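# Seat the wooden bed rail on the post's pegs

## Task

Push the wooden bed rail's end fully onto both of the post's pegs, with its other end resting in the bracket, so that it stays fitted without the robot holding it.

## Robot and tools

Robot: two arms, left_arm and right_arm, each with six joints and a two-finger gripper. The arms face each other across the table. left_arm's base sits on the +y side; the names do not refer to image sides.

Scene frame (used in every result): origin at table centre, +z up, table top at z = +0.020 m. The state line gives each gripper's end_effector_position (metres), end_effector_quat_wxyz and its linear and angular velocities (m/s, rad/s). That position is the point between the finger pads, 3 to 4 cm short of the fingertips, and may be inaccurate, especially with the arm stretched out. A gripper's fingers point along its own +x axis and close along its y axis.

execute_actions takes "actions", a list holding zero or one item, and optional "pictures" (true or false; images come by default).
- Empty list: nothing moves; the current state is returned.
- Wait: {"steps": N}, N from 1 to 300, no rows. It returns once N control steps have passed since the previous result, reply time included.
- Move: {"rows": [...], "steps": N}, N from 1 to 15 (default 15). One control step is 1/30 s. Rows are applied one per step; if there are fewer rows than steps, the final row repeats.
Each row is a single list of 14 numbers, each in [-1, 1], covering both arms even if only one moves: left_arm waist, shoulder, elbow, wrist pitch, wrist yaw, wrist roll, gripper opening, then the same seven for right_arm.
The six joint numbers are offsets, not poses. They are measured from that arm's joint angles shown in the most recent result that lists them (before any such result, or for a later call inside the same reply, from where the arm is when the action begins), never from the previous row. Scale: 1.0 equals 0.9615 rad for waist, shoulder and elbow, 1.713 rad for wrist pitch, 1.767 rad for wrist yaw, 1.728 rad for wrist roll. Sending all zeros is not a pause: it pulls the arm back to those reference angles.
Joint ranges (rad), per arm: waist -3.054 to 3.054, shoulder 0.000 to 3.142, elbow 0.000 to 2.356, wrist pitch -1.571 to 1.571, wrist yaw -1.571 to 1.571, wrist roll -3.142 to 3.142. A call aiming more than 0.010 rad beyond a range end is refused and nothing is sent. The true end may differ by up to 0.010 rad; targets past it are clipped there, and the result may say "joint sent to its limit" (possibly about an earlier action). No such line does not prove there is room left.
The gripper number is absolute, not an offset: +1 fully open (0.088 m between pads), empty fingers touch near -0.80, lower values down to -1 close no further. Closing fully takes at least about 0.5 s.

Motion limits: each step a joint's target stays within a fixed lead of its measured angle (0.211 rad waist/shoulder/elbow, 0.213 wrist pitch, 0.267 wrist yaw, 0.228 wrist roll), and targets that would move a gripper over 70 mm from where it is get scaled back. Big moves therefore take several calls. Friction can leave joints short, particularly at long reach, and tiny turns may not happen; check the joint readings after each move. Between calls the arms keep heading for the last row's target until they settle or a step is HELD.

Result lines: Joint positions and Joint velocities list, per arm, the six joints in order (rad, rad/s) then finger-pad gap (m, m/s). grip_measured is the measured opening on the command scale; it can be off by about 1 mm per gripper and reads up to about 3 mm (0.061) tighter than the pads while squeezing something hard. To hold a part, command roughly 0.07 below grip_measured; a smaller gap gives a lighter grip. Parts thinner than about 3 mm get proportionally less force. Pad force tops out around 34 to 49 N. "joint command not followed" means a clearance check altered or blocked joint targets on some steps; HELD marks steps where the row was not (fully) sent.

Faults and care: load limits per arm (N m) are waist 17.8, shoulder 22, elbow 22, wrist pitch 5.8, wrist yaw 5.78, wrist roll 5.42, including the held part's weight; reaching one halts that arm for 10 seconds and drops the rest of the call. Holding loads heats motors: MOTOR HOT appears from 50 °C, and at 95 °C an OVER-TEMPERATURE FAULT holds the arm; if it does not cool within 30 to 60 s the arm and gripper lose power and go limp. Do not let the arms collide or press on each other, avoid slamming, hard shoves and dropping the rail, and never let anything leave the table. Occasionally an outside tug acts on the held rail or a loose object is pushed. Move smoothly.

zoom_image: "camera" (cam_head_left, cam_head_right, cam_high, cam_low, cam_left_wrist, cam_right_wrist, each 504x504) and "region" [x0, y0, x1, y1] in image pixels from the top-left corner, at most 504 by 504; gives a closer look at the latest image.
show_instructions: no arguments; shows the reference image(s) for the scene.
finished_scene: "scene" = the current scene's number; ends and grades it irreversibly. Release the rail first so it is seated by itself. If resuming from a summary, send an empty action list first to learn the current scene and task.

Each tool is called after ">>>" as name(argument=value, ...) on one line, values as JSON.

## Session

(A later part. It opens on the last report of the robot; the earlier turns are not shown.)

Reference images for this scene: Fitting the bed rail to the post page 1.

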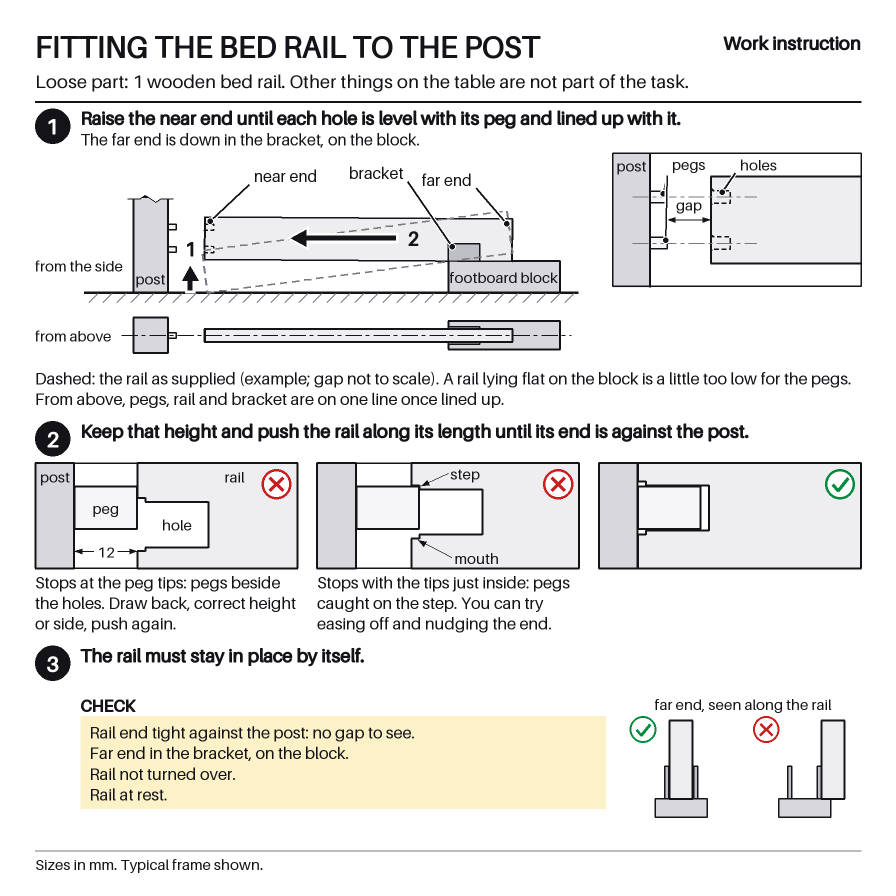

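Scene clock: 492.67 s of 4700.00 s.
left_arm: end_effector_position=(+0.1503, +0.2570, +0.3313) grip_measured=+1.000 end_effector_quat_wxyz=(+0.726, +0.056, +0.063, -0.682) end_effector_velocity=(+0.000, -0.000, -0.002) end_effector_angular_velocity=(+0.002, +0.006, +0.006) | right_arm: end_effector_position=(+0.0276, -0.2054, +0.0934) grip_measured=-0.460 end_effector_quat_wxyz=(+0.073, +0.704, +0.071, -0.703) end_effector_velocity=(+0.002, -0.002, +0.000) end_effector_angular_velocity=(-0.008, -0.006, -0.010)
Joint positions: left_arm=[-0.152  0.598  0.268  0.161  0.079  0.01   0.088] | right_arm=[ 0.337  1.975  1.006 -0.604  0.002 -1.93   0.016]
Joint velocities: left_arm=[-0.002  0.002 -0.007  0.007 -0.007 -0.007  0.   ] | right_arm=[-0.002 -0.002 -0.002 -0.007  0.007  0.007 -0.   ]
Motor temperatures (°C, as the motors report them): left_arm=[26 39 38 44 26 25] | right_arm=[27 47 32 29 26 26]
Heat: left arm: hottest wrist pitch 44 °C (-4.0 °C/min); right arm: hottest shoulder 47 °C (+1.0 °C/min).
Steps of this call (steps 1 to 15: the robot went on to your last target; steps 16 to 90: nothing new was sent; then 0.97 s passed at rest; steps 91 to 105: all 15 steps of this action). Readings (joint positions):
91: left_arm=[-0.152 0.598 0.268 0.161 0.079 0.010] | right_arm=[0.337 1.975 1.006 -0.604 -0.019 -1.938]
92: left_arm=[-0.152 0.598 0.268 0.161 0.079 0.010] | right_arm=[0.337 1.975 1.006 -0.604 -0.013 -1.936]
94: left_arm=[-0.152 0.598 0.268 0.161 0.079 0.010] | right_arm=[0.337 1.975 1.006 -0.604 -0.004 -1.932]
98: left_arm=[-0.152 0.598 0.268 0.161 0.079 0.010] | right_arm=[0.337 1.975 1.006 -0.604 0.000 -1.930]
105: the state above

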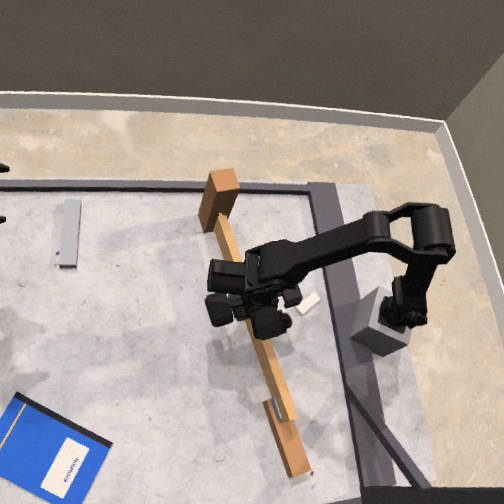

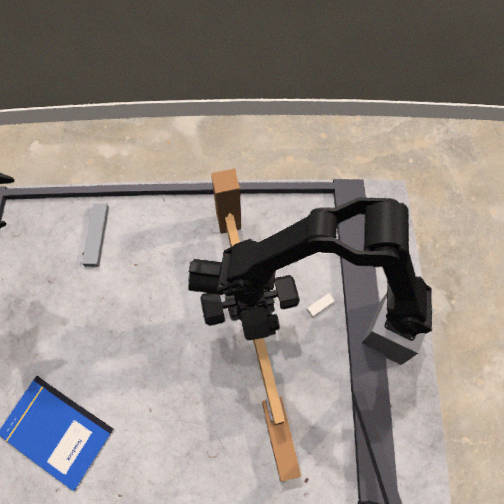

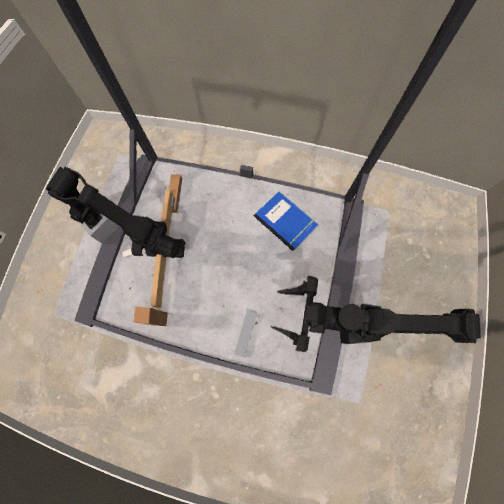

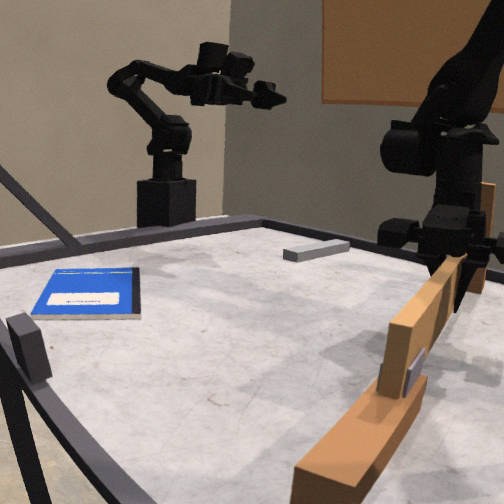

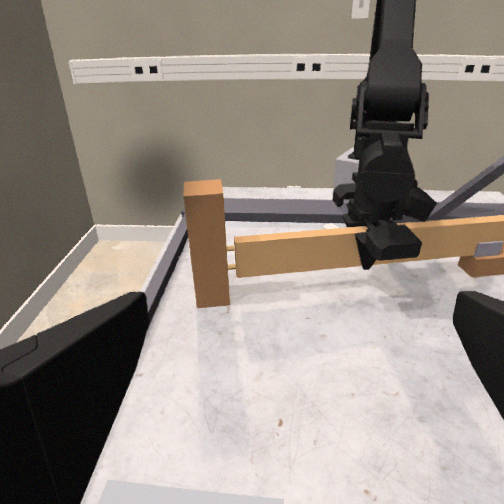

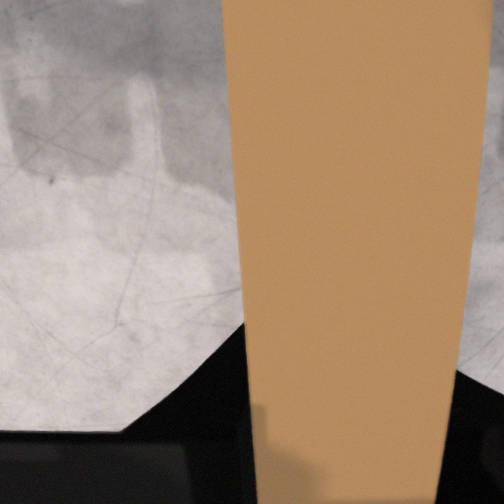

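>>> execute_actions(actions=[{"rows": [[0,0,0,0,0,0,1, 0.004,-0.01,0.01,0,0.004,0.01,-0.65]], "steps": 15}])

>>> zoom_image(camera="cam_left_wrist", region=[190, 220, 290, 300])

>>> zoom_image(camera="cam_head_right", region=[205, 190, 265, 250])

Scene clock: 495.40 s of 4700.00 s.
left_arm: end_effector_position=(+0.1503, +0.2570, +0.3313) grip_measured=+1.000 end_effector_quat_wxyz=(+0.726, +0.056, +0.063, -0.682) end_effector_velocity=(+0.000, +0.001, -0.002) end_effector_angular_velocity=(+0.006, +0.021, +0.008) | right_arm: end_effector_position=(+0.0279, -0.2054, +0.0934) grip_measured=-0.460 end_effector_quat_wxyz=(+0.070, +0.706, +0.068, -0.702) end_effector_velocity=(-0.002, +0.001, +0.003) end_effector_angular_velocity=(+0.003, +0.007, +0.024)
Joint positions: left_arm=[-0.152  0.598  0.268  0.161  0.079  0.01   0.088] | right_arm=[ 0.339  1.975  1.006 -0.604  0.007 -1.92   0.016]
Joint velocities: left_arm=[-0.002 -0.002 -0.002 -0.007 -0.007 -0.022  0.   ] | right_arm=[ 0.002 -0.007  0.002 -0.007 -0.007 -0.022 -0.   ]
Motor temperatures (°C, as the motors report them): left_arm=[26 39 38 45 26 25] | right_arm=[27 47 32 29 26 26]
Heat: left arm: hottest wrist pitch 45 °C (-2.0 °C/min); right arm: hottest shoulder 47 °C (+1.0 °C/min).
Steps of this call (steps 1 to 15: the robot went on to your last target; steps 16 to 67: nothing new was sent; steps 68 to 82: all 15 steps of this action). Readings (joint positions):
68: left_arm=[-0.152 0.598 0.268 0.161 0.079 0.010] | right_arm=[0.338 1.975 1.006 -0.604 0.003 -1.926]
69: left_arm=[-0.152 0.598 0.268 0.161 0.079 0.010] | right_arm=[0.338 1.975 1.006 -0.604 0.004 -1.924]
71: left_arm=[-0.152 0.598 0.268 0.161 0.079 0.010] | right_arm=[0.338 1.975 1.006 -0.604 0.006 -1.922]
75: left_arm=[-0.152 0.598 0.268 0.161 0.079 0.010] | right_arm=[0.338 1.975 1.006 -0.604 0.007 -1.920]
82: the state above

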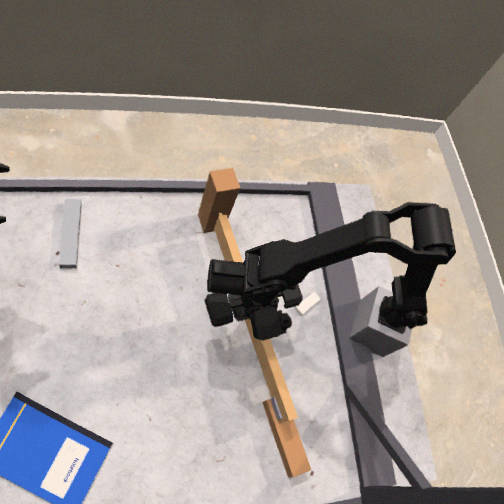

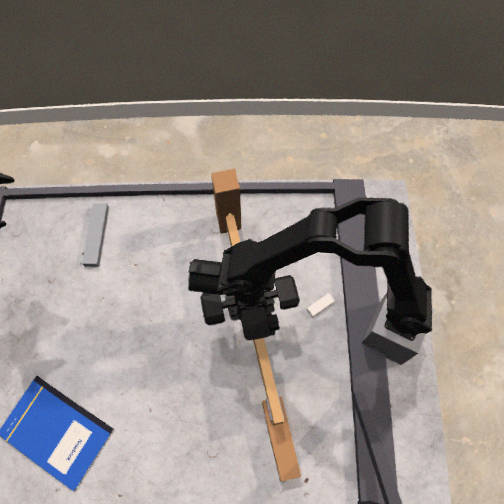

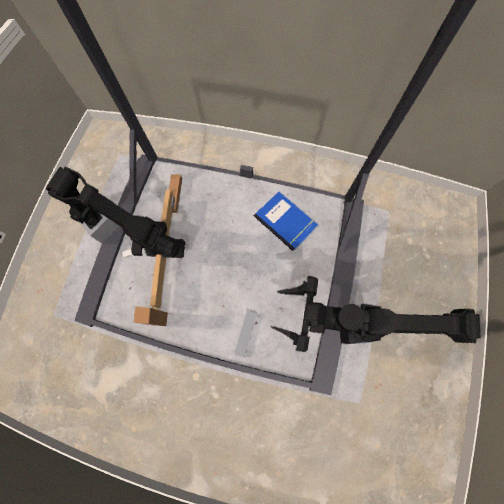

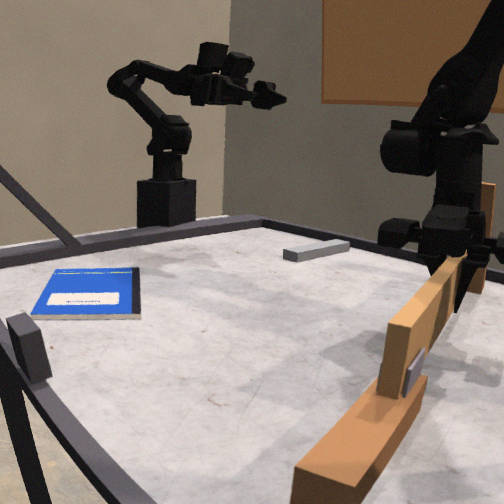

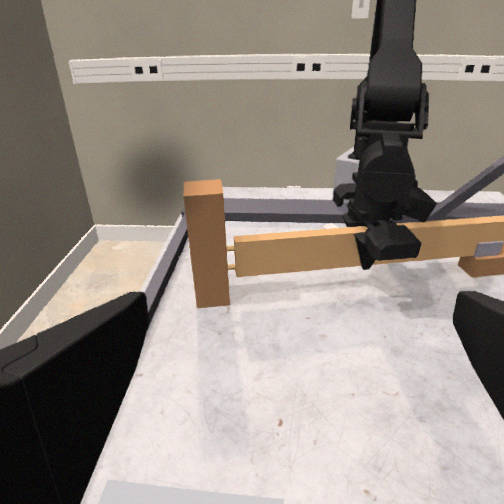

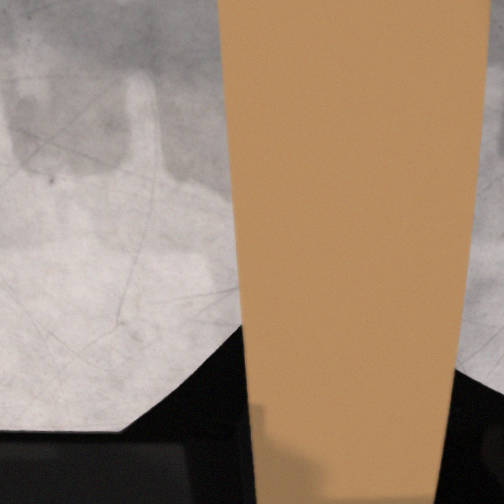

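Region (190, 220, 290, 300) of cam_left_wrist's 504x504 image, scaled by 5.040, with more detail than that image has; it fills the top 403 rows of this view, and the rest is white.

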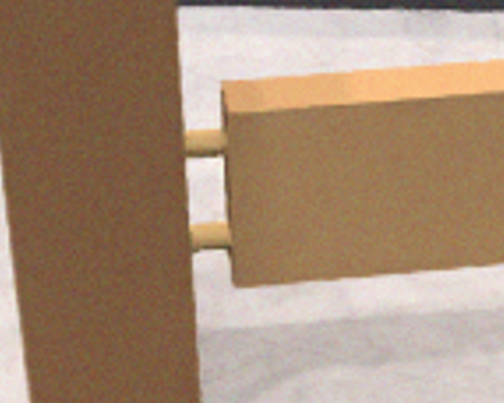

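Region (205, 190, 265, 250) of cam_head_right's 504x504 image, scaled by 8.400, with more detail than that image has.

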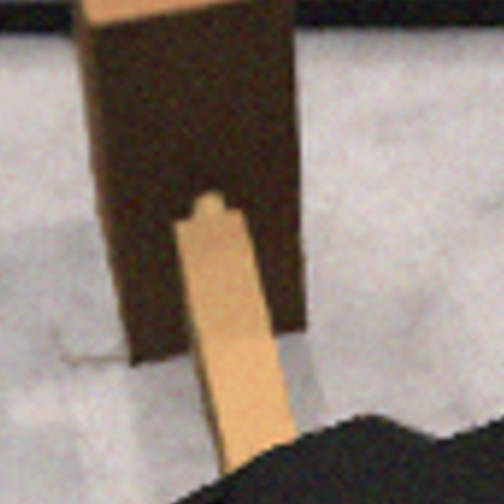

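Height 199, lateral 210. Push, with roll tracking and yaw held.

>>> execute_actions(actions=[{"rows": [[0,0,0,0,0,0,1, -0.008,-0.01,0.01,0,0.002,0,-0.65],[0,0,0,0,0,0,1, -0.012,-0.01,0.01,0,0.002,-0.002,-0.65],[0,0,0,0,0,0,1, -0.016,-0.01,0.01,0,0.002,-0.004,-0.65],[0,0,0,0,0,0,1, -0.02,-0.01,0.01,0,0.002,-0.006,-0.65],[0,0,0,0,0,0,1, -0.024,-0.01,0.01,0,0.002,-0.008,-0.65],[0,0,0,0,0,0,1, -0.028,-0.01,0.01,0,0.002,-0.01,-0.65],[0,0,0,0,0,0,1, -0.032,-0.01,0.01,0,0.002,-0.012,-0.65]], "steps": 15}], pictures=false)

Scene clock: 499.10 s of 4700.00 s.
left_arm: end_effector_position=(+0.1503, +0.2570, +0.3313) grip_measured=+1.000 end_effector_quat_wxyz=(+0.726, +0.056, +0.063, -0.682) end_effector_velocity=(-0.002, -0.000, +0.001) end_effector_angular_velocity=(-0.008, +0.007, -0.008) | right_arm: end_effector_position=(+0.0291, -0.2061, +0.0934) grip_measured=-0.460 end_effector_quat_wxyz=(+0.072, +0.702, +0.070, -0.705) end_effector_velocity=(-0.001, -0.002, +0.000) end_effector_angular_velocity=(-0.006, +0.008, +0.005)
Joint positions: left_arm=[-0.152  0.598  0.268  0.161  0.079  0.01   0.088] | right_arm=[ 0.329  1.975  1.006 -0.606 -0.005 -1.935  0.016]
Joint velocities: left_arm=[-0.002 -0.002 -0.002  0.007  0.007 -0.007  0.   ] | right_arm=[-0.002 -0.002 -0.002 -0.007 -0.007 -0.007 -0.   ]
Motor temperatures (°C, as the motors report them): left_arm=[26 38 39 45 26 25] | right_arm=[27 47 32 29 26 26]
Heat: left arm: hottest wrist pitch 45 °C (-1.0 °C/min); right arm: hottest shoulder 47 °C (+0.0 °C/min).
Steps of this call (steps 1 to 15: the robot went on to your last target; steps 16 to 90: nothing new was sent; then 0.20 s passed at rest; steps 91 to 105: all 15 steps of this action). Readings (joint positions):
91: left_arm=[-0.152 0.598 0.268 0.161 0.079 0.010] | right_arm=[0.338 1.975 1.006 -0.604 0.007 -1.920]
92: left_arm=[-0.152 0.598 0.268 0.161 0.079 0.010] | right_arm=[0.338 1.975 1.006 -0.604 0.007 -1.920]
94: left_arm=[-0.152 0.598 0.268 0.161 0.079 0.010] | right_arm=[0.335 1.975 1.006 -0.604 0.005 -1.922]
98: left_arm=[-0.152 0.598 0.268 0.161 0.079 0.010] | right_arm=[0.330 1.975 1.006 -0.605 -0.003 -1.932]
105: the state above

>>> execute_actions(actions=[])

>>> zoom_image(camera="cam_left_wrist", region=[190, 220, 290, 300])

>>> zoom_image(camera="cam_head_right", region=[205, 190, 265, 250])

Scene clock: 501.40 s of 4700.00 s.
left_arm: end_effector_position=(+0.1503, +0.2570, +0.3313) grip_measured=+1.000 end_effector_quat_wxyz=(+0.726, +0.056, +0.063, -0.682) end_effector_velocity=(+0.000, +0.001, -0.002) end_effector_angular_velocity=(+0.006, +0.021, +0.008) | right_arm: end_effector_position=(+0.0293, -0.2061, +0.0934) grip_measured=-0.460 end_effector_quat_wxyz=(+0.071, +0.702, +0.070, -0.705) end_effector_velocity=(-0.000, +0.001, +0.000) end_effector_angular_velocity=(+0.008, +0.006, +0.005)
Joint positions: left_arm=[-0.152  0.598  0.268  0.161  0.079  0.01   0.088] | right_arm=[ 0.329  1.975  1.006 -0.606 -0.005 -1.935  0.016]
Joint velocities: left_arm=[-0.002 -0.002 -0.002 -0.007 -0.007 -0.022  0.   ] | right_arm=[-0.002 -0.002 -0.002  0.007 -0.007 -0.007 -0.   ]
Motor temperatures (°C, as the motors report them): left_arm=[26 38 39 45 26 25] | right_arm=[27 47 32 29 26 26]
Heat: left arm: hottest wrist pitch 45 °C (+0.0 °C/min); right arm: hottest shoulder 47 °C (+0.0 °C/min).
Steps of this call (steps 1 to 15: the robot went on to your last target; steps 16 to 69: nothing new was sent). Readings (joint positions):
1: left_arm=[-0.152 0.598 0.268 0.161 0.079 0.010] | right_arm=[0.329 1.975 1.006 -0.606 -0.005 -1.935]
2: left_arm=[-0.152 0.598 0.268 0.161 0.079 0.010] | right_arm=[0.329 1.975 1.006 -0.606 -0.005 -1.935]
4: left_arm=[-0.152 0.598 0.268 0.161 0.079 0.010] | right_arm=[0.329 1.975 1.006 -0.606 -0.005 -1.935]
8: left_arm=[-0.152 0.598 0.268 0.161 0.079 0.010] | right_arm=[0.329 1.975 1.006 -0.606 -0.005 -1.935]
69: the state above
All arms were judged still, so your last target was given up. Only a new action makes them travel on or press farther. Fingers that are still opening or closing keep moving.

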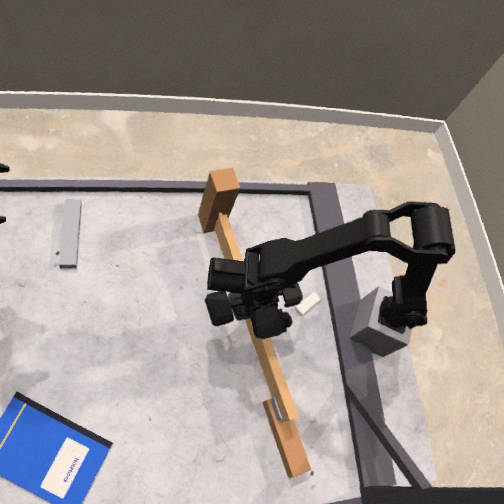

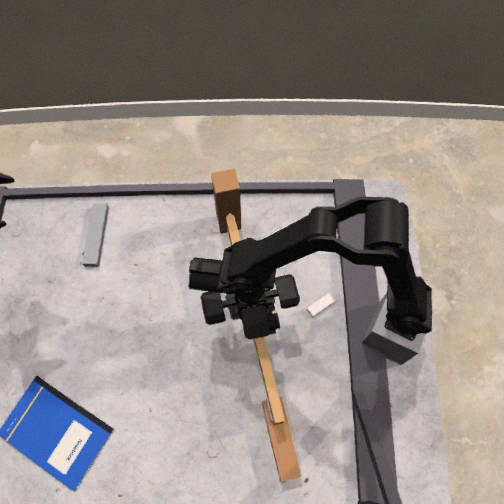

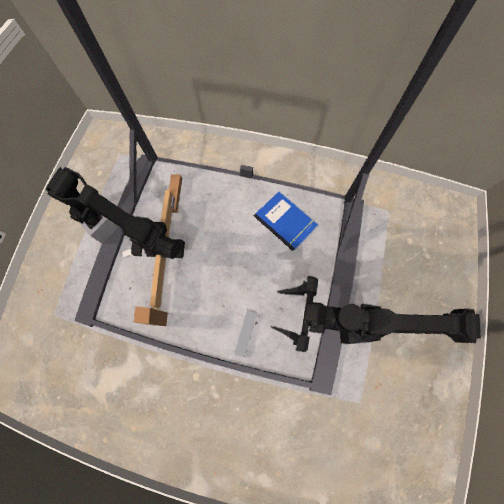

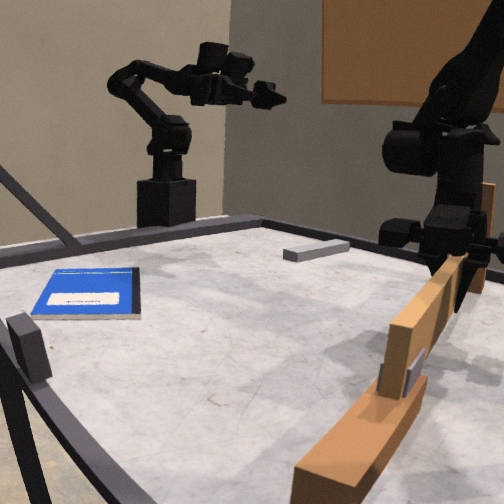

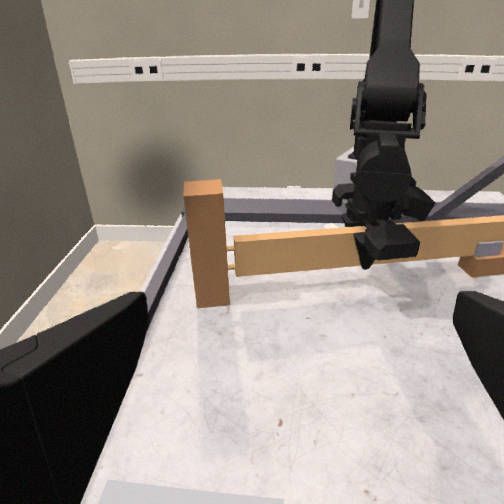

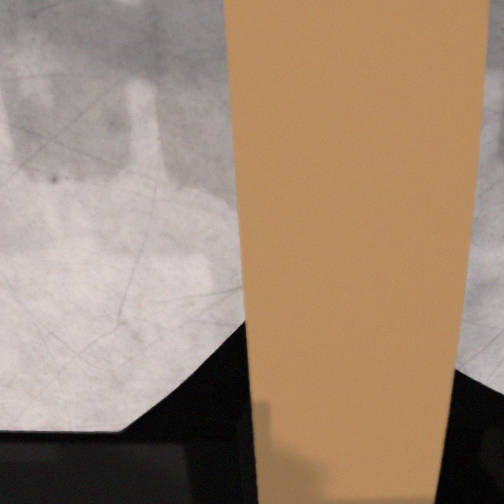

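Region (190, 220, 290, 300) of cam_left_wrist's 504x504 image, scaled by 5.040, with more detail than that image has; it fills the top 403 rows of this view, and the rest is white.

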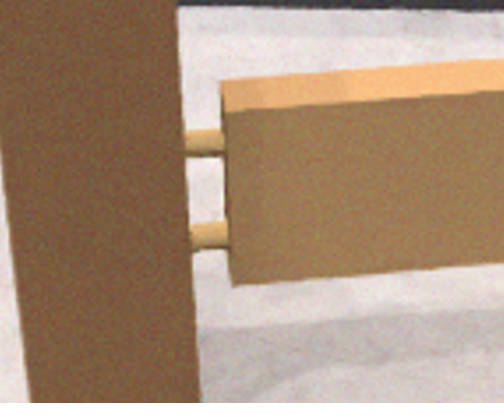

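Region (205, 190, 265, 250) of cam_head_right's 504x504 image, scaled by 8.400, with more detail than that image has.

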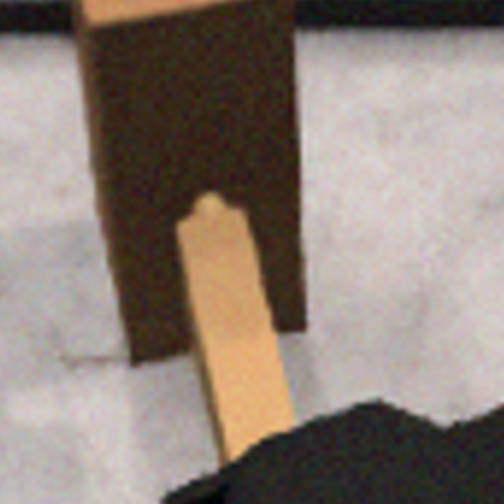

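>>> execute_actions(actions=[{"rows": [[0,0,0,0,0,0,1, 0.012,-0.01,0.01,0,0.003,0.004,-0.65],[0,0,0,0,0,0,1, 0.012,-0.01,0.01,0,0.003,0.008,-0.65],[0,0,0,0,0,0,1, 0.012,-0.01,0.01,0,0.003,0.012,-0.65]], "steps": 12}])

>>> zoom_image(camera="cam_left_wrist", region=[190, 220, 290, 300])

>>> zoom_image(camera="cam_head_right", region=[205, 190, 265, 250])

Scene clock: 505.70 s of 4700.00 s.
left_arm: end_effector_position=(+0.1503, +0.2570, +0.3313) grip_measured=+1.000 end_effector_quat_wxyz=(+0.726, +0.056, +0.063, -0.682) end_effector_velocity=(-0.001, +0.001, -0.002) end_effector_angular_velocity=(+0.007, +0.007, +0.001) | right_arm: end_effector_position=(+0.0277, -0.2058, +0.0934) grip_measured=-0.460 end_effector_quat_wxyz=(+0.070, +0.704, +0.067, -0.704) end_effector_velocity=(+0.001, -0.002, +0.000) end_effector_angular_velocity=(-0.008, -0.006, -0.010)
Joint positions: left_arm=[-0.152  0.598  0.268  0.161  0.079  0.01   0.088] | right_arm=[ 0.337  1.975  1.006 -0.606  0.001 -1.921  0.016]
Joint velocities: left_arm=[-0.007 -0.002 -0.002 -0.007 -0.007 -0.007  0.   ] | right_arm=[-0.002 -0.002 -0.002 -0.007  0.007  0.007  0.   ]
Motor temperatures (°C, as the motors report them): left_arm=[26 38 39 45 26 25] | right_arm=[28 47 32 29 26 26]
Heat: left arm: hottest wrist pitch 45 °C (+0.0 °C/min); right arm: hottest shoulder 47 °C (-1.0 °C/min).
Steps of this call (steps 1 to 90: nothing new was sent; then 0.90 s passed at rest; steps 91 to 102: all 12 steps of this action). Readings (joint positions):
91: left_arm=[-0.152 0.598 0.268 0.161 0.079 0.010] | right_arm=[0.331 1.975 1.006 -0.606 -0.003 -1.935]
92: left_arm=[-0.152 0.598 0.268 0.161 0.079 0.010] | right_arm=[0.333 1.975 1.006 -0.606 -0.000 -1.933]
94: left_arm=[-0.152 0.598 0.268 0.161 0.079 0.010] | right_arm=[0.334 1.975 1.006 -0.606 0.001 -1.928]
98: left_arm=[-0.152 0.598 0.268 0.161 0.079 0.010] | right_arm=[0.336 1.975 1.006 -0.606 0.001 -1.923]
102: the state above

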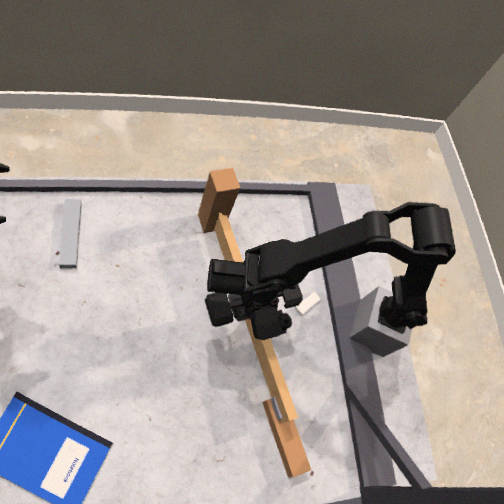

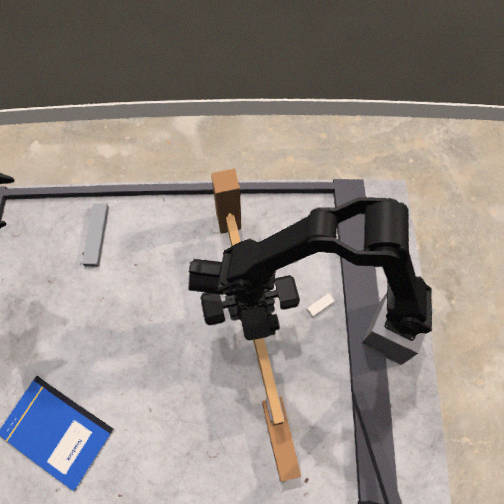

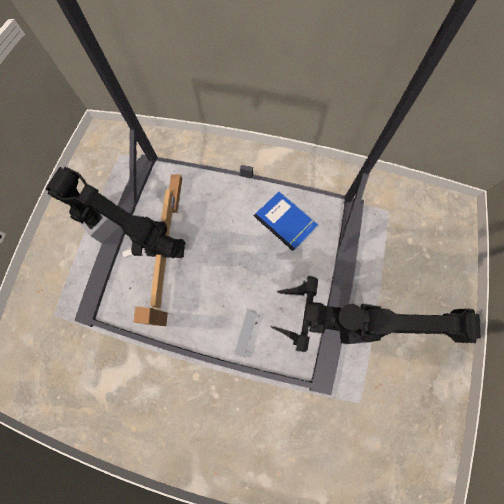

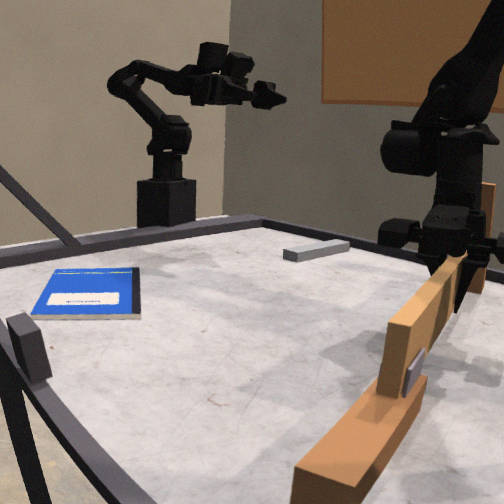

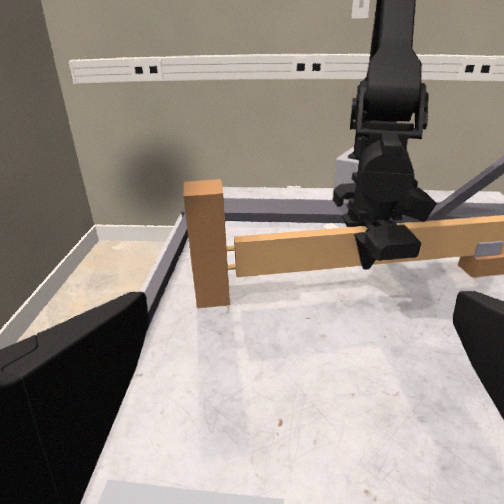

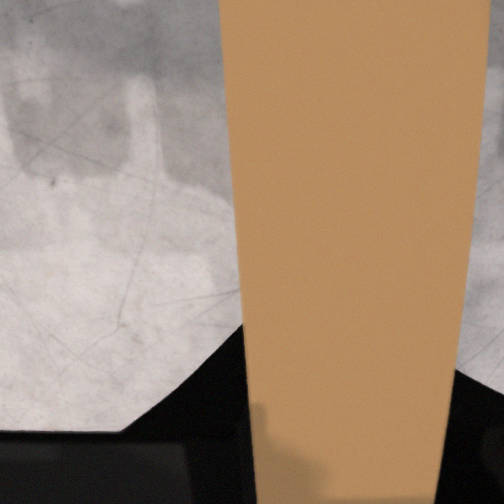

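Region (190, 220, 290, 300) of cam_left_wrist's 504x504 image, scaled by 5.040, with more detail than that image has; it fills the top 403 rows of this view, and the rest is white.

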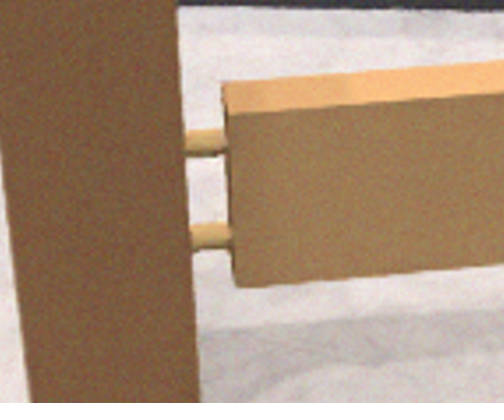

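Region (205, 190, 265, 250) of cam_head_right's 504x504 image, scaled by 8.400, with more detail than that image has.

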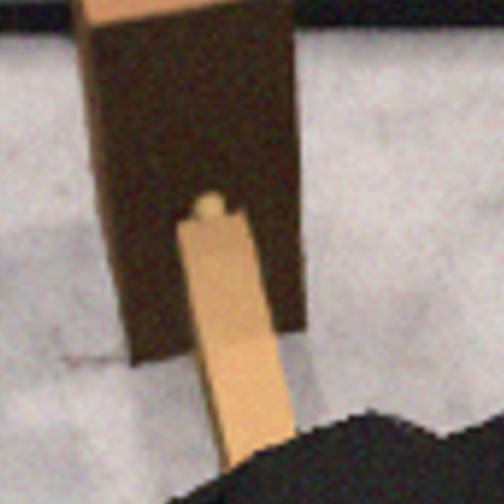

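>>> execute_actions(actions=[{"rows": [[0,0,0,0,0,0,1, -0.008,-0.01,0.01,0,0.002,0.002,-0.65],[0,0,0,0,0,0,1, -0.012,-0.01,0.01,0,0.002,0.002,-0.65],[0,0,0,0,0,0,1, -0.016,-0.01,0.01,0,0.002,0.002,-0.65],[0,0,0,0,0,0,1, -0.02,-0.01,0.01,0,0.002,0.002,-0.65],[0,0,0,0,0,0,1, -0.024,-0.01,0.01,0,0.002,0.002,-0.65],[0,0,0,0,0,0,1, -0.028,-0.01,0.01,0,0.002,0.0,-0.65]], "steps": 15}])

>>> zoom_image(camera="cam_left_wrist", region=[190, 220, 290, 300])

>>> zoom_image(camera="cam_head_right", region=[205, 190, 265, 250])

Scene clock: 512.40 s of 4700.00 s.
left_arm: end_effector_position=(+0.1503, +0.2570, +0.3313) grip_measured=+1.000 end_effector_quat_wxyz=(+0.726, +0.056, +0.063, -0.682) end_effector_velocity=(+0.000, +0.001, -0.002) end_effector_angular_velocity=(+0.008, -0.007, +0.004) | right_arm: end_effector_position=(+0.0292, -0.2061, +0.0934) grip_measured=-0.460 end_effector_quat_wxyz=(+0.067, +0.702, +0.065, -0.706) end_effector_velocity=(+0.001, -0.003, -0.001) end_effector_angular_velocity=(-0.011, +0.009, -0.015)
Joint positions: left_arm=[-0.152  0.598  0.268  0.161  0.079  0.01   0.088] | right_arm=[ 0.328  1.975  1.006 -0.606 -0.006 -1.922  0.016]
Joint velocities: left_arm=[-0.002 -0.002 -0.002 -0.007 -0.007  0.007  0.   ] | right_arm=[-0.007  0.002 -0.002 -0.007 -0.007  0.007 -0.   ]
Motor temperatures (°C, as the motors report them): left_arm=[26 38 39 45 26 25] | right_arm=[27 47 32 29 26 26]
Heat: left arm: hottest wrist pitch 45 °C (+1.0 °C/min); right arm: hottest shoulder 47 °C (-1.0 °C/min).
Steps of this call (steps 1 to 15: the robot went on to your last target; steps 16 to 90: nothing new was sent; then 3.20 s passed at rest; steps 91 to 105: all 15 steps of this action). Readings (joint positions):
91: left_arm=[-0.152 0.598 0.268 0.161 0.079 0.010] | right_arm=[0.336 1.975 1.006 -0.606 0.001 -1.921]
92: left_arm=[-0.152 0.598 0.268 0.161 0.079 0.010] | right_arm=[0.336 1.975 1.006 -0.606 0.001 -1.921]
94: left_arm=[-0.152 0.598 0.268 0.161 0.079 0.010] | right_arm=[0.332 1.975 1.006 -0.606 0.000 -1.921]
98: left_arm=[-0.152 0.598 0.268 0.161 0.079 0.010] | right_arm=[0.329 1.975 1.006 -0.606 -0.005 -1.921]
105: the state above

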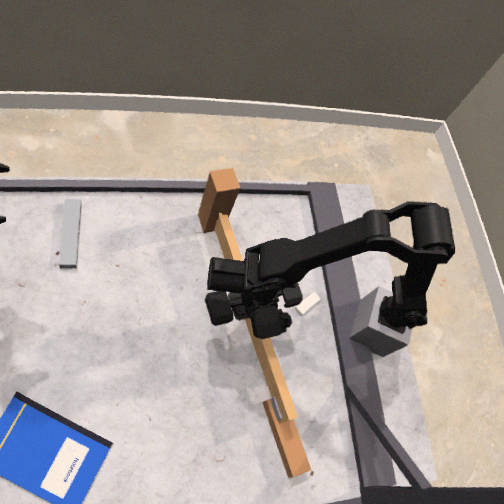

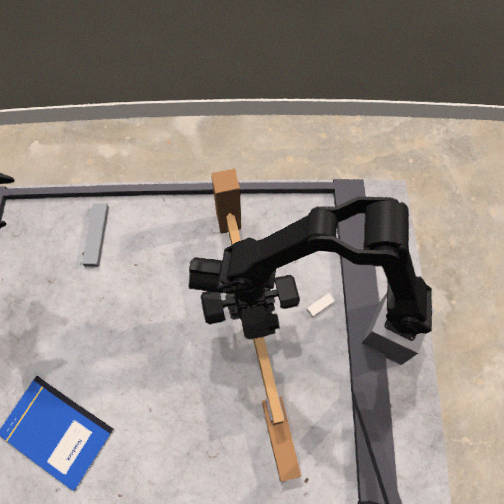

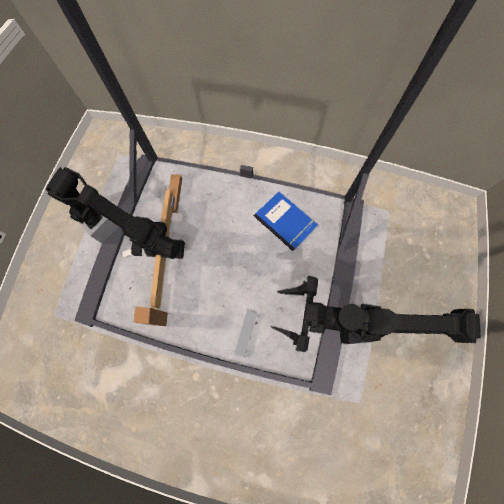

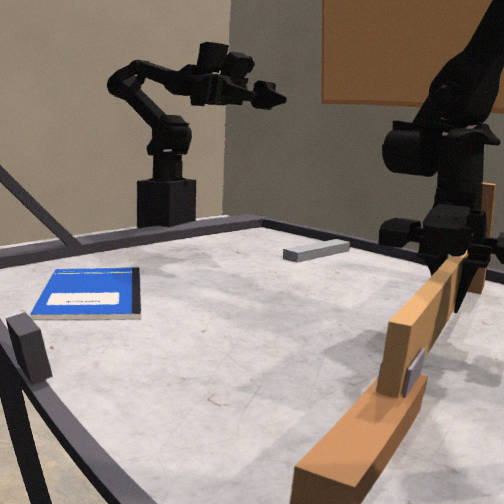

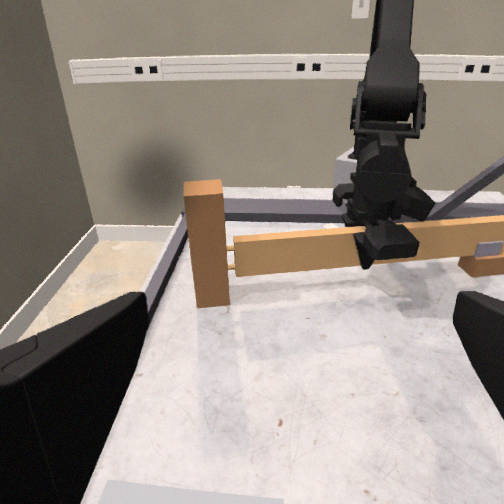

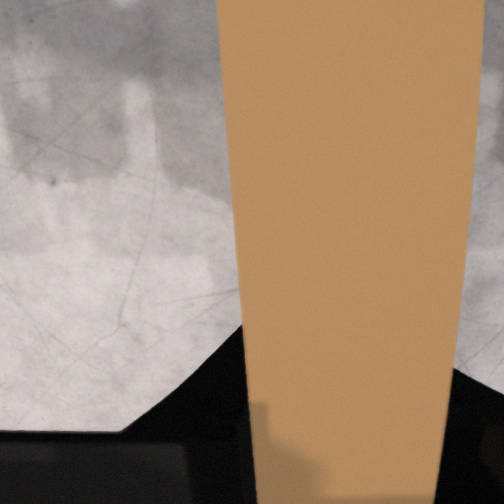

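Region (190, 220, 290, 300) of cam_left_wrist's 504x504 image, scaled by 5.040, with more detail than that image has; it fills the top 403 rows of this view, and the rest is white.

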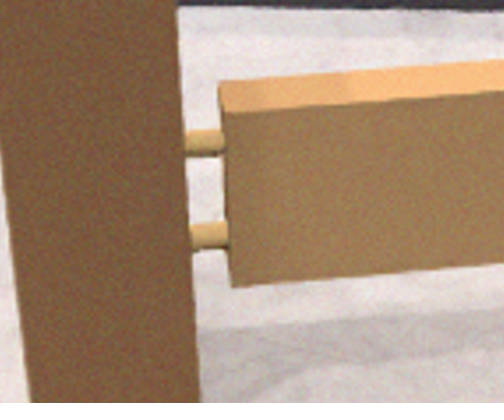

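Region (205, 190, 265, 250) of cam_head_right's 504x504 image, scaled by 8.400, with more detail than that image has.

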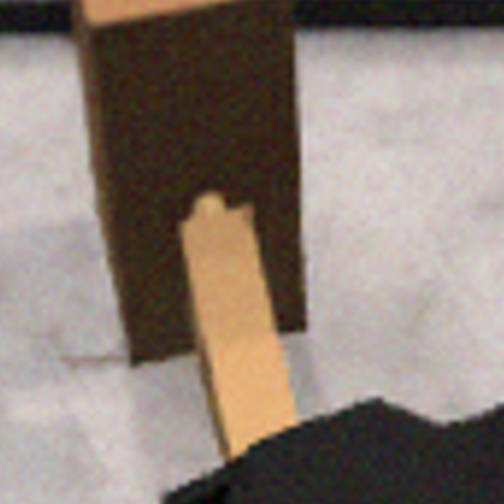

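>>> execute_actions(actions=[{"rows": [[0,0,0,0,0,0,1, -0.01,0.0,0.01,0,0.004,0.0,-0.65],[0,0,0,0,0,0,1, -0.01,0.004,0.01,0,0.004,0.0,-0.65],[0,0,0,0,0,0,1, -0.01,0.008,0.01,0,0.004,0.0,-0.65],[0,0,0,0,0,0,1, -0.01,0.011,0.01,0,0.004,0.0,-0.65],[0,0,0,0,0,0,1, -0.01,0.014,0.01,0,0.004,0.0,-0.65],[0,0,0,0,0,0,1, -0.01,0.017,0.01,0,0.004,0.0,-0.65]], "steps": 15}], pictures=false)

Scene clock: 516.90 s of 4700.00 s.
left_arm: end_effector_position=(+0.1503, +0.2570, +0.3313) grip_measured=+1.000 end_effector_quat_wxyz=(+0.726, +0.056, +0.063, -0.682) end_effector_velocity=(-0.001, +0.001, -0.002) end_effector_angular_velocity=(+0.007, +0.007, +0.001) | right_arm: end_effector_position=(+0.0305, -0.2071, +0.0913) grip_measured=-0.460 end_effector_quat_wxyz=(+0.069, +0.703, +0.062, -0.705) end_effector_velocity=(-0.003, -0.002, +0.000) end_effector_angular_velocity=(-0.003, +0.023, +0.019)
Joint positions: left_arm=[-0.152  0.598  0.268  0.161  0.079  0.01   0.088] | right_arm=[ 0.326  1.982  1.006 -0.604 -0.001 -1.924  0.016]
Joint velocities: left_arm=[-0.007 -0.002 -0.002 -0.007 -0.007 -0.007  0.   ] | right_arm=[-0.002 -0.002 -0.002 -0.007 -0.022 -0.022  0.   ]
Motor temperatures (°C, as the motors report them): left_arm=[26 37 39 45 26 25] | right_arm=[28 47 32 29 26 26]
Heat: left arm: hottest wrist pitch 45 °C (+1.0 °C/min); right arm: hottest shoulder 47 °C (+0.0 °C/min).
Steps of this call (steps 1 to 15: the robot went on to your last target; steps 16 to 90: nothing new was sent; then 1.00 s passed at rest; steps 91 to 105: all 15 steps of this action). Readings (joint positions):
91: left_arm=[-0.152 0.598 0.268 0.161 0.079 0.010] | right_arm=[0.328 1.975 1.006 -0.606 -0.006 -1.923]
92: left_arm=[-0.152 0.598 0.268 0.161 0.079 0.010] | right_arm=[0.328 1.975 1.006 -0.606 -0.006 -1.923]
94: left_arm=[-0.152 0.598 0.268 0.161 0.079 0.010] | right_arm=[0.328 1.975 1.006 -0.606 -0.006 -1.923]
98: left_arm=[-0.152 0.598 0.268 0.161 0.079 0.010] | right_arm=[0.326 1.981 1.006 -0.604 -0.001 -1.924]
105: the state above

>>> execute_actions(actions=[{"rows": [[0,0,0,0,0,0,1, -0.01,-0.01,0.008,0,0.002,0.0,-0.65],[0,0,0,0,0,0,1, -0.01,-0.01,0.012,0,0.002,0.0,-0.65],[0,0,0,0,0,0,1, -0.01,-0.01,0.016,0,0.002,0.0,-0.65],[0,0,0,0,0,0,1, -0.01,-0.01,0.02,0,0.002,0.0,-0.65],[0,0,0,0,0,0,1, -0.01,-0.01,0.024,0,0.002,0.0,-0.65],[0,0,0,0,0,0,1, -0.01,-0.01,0.028,0,0.002,0.0,-0.65]], "steps": 15}], pictures=false)

Scene clock: 521.10 s of 4700.00 s.
left_arm: end_effector_position=(+0.1503, +0.2570, +0.3313) grip_measured=+1.000 end_effector_quat_wxyz=(+0.726, +0.056, +0.063, -0.682) end_effector_velocity=(+0.003, +0.001, -0.002) end_effector_angular_velocity=(+0.007, +0.005, +0.020) | right_arm: end_effector_position=(+0.0307, -0.2058, +0.0920) grip_measured=-0.460 end_effector_quat_wxyz=(+0.068, +0.703, +0.064, -0.705) end_effector_velocity=(-0.001, -0.003, -0.001) end_effector_angular_velocity=(-0.011, +0.009, +0.019)
Joint positions: left_arm=[-0.152  0.598  0.268  0.161  0.079  0.01   0.088] | right_arm=[ 0.326  1.982  1.009 -0.605 -0.002 -1.924  0.016]
Joint velocities: left_arm=[-0.002 -0.002 -0.002 -0.007 -0.022 -0.007  0.   ] | right_arm=[-0.002  0.002 -0.002 -0.007 -0.007 -0.022 -0.   ]
Motor temperatures (°C, as the motors report them): left_arm=[26 37 39 45 26 25] | right_arm=[28 46 32 29 26 26]
Heat: left arm: hottest wrist pitch 45 °C (+1.0 °C/min); right arm: hottest shoulder 46 °C (-1.0 °C/min).
Steps of this call (steps 1 to 15: the robot went on to your last target; steps 16 to 90: nothing new was sent; then 0.70 s passed at rest; steps 91 to 105: all 15 steps of this action). Readings (joint positions):
91: left_arm=[-0.152 0.598 0.268 0.161 0.079 0.010] | right_arm=[0.326 1.982 1.006 -0.604 -0.001 -1.924]
92: left_arm=[-0.152 0.598 0.268 0.161 0.079 0.010] | right_arm=[0.326 1.982 1.006 -0.604 -0.001 -1.924]
94: left_arm=[-0.152 0.598 0.268 0.161 0.079 0.010] | right_arm=[0.326 1.982 1.006 -0.604 -0.001 -1.924]
98: left_arm=[-0.152 0.598 0.268 0.161 0.079 0.010] | right_arm=[0.326 1.982 1.009 -0.605 -0.002 -1.924]
105: the state above


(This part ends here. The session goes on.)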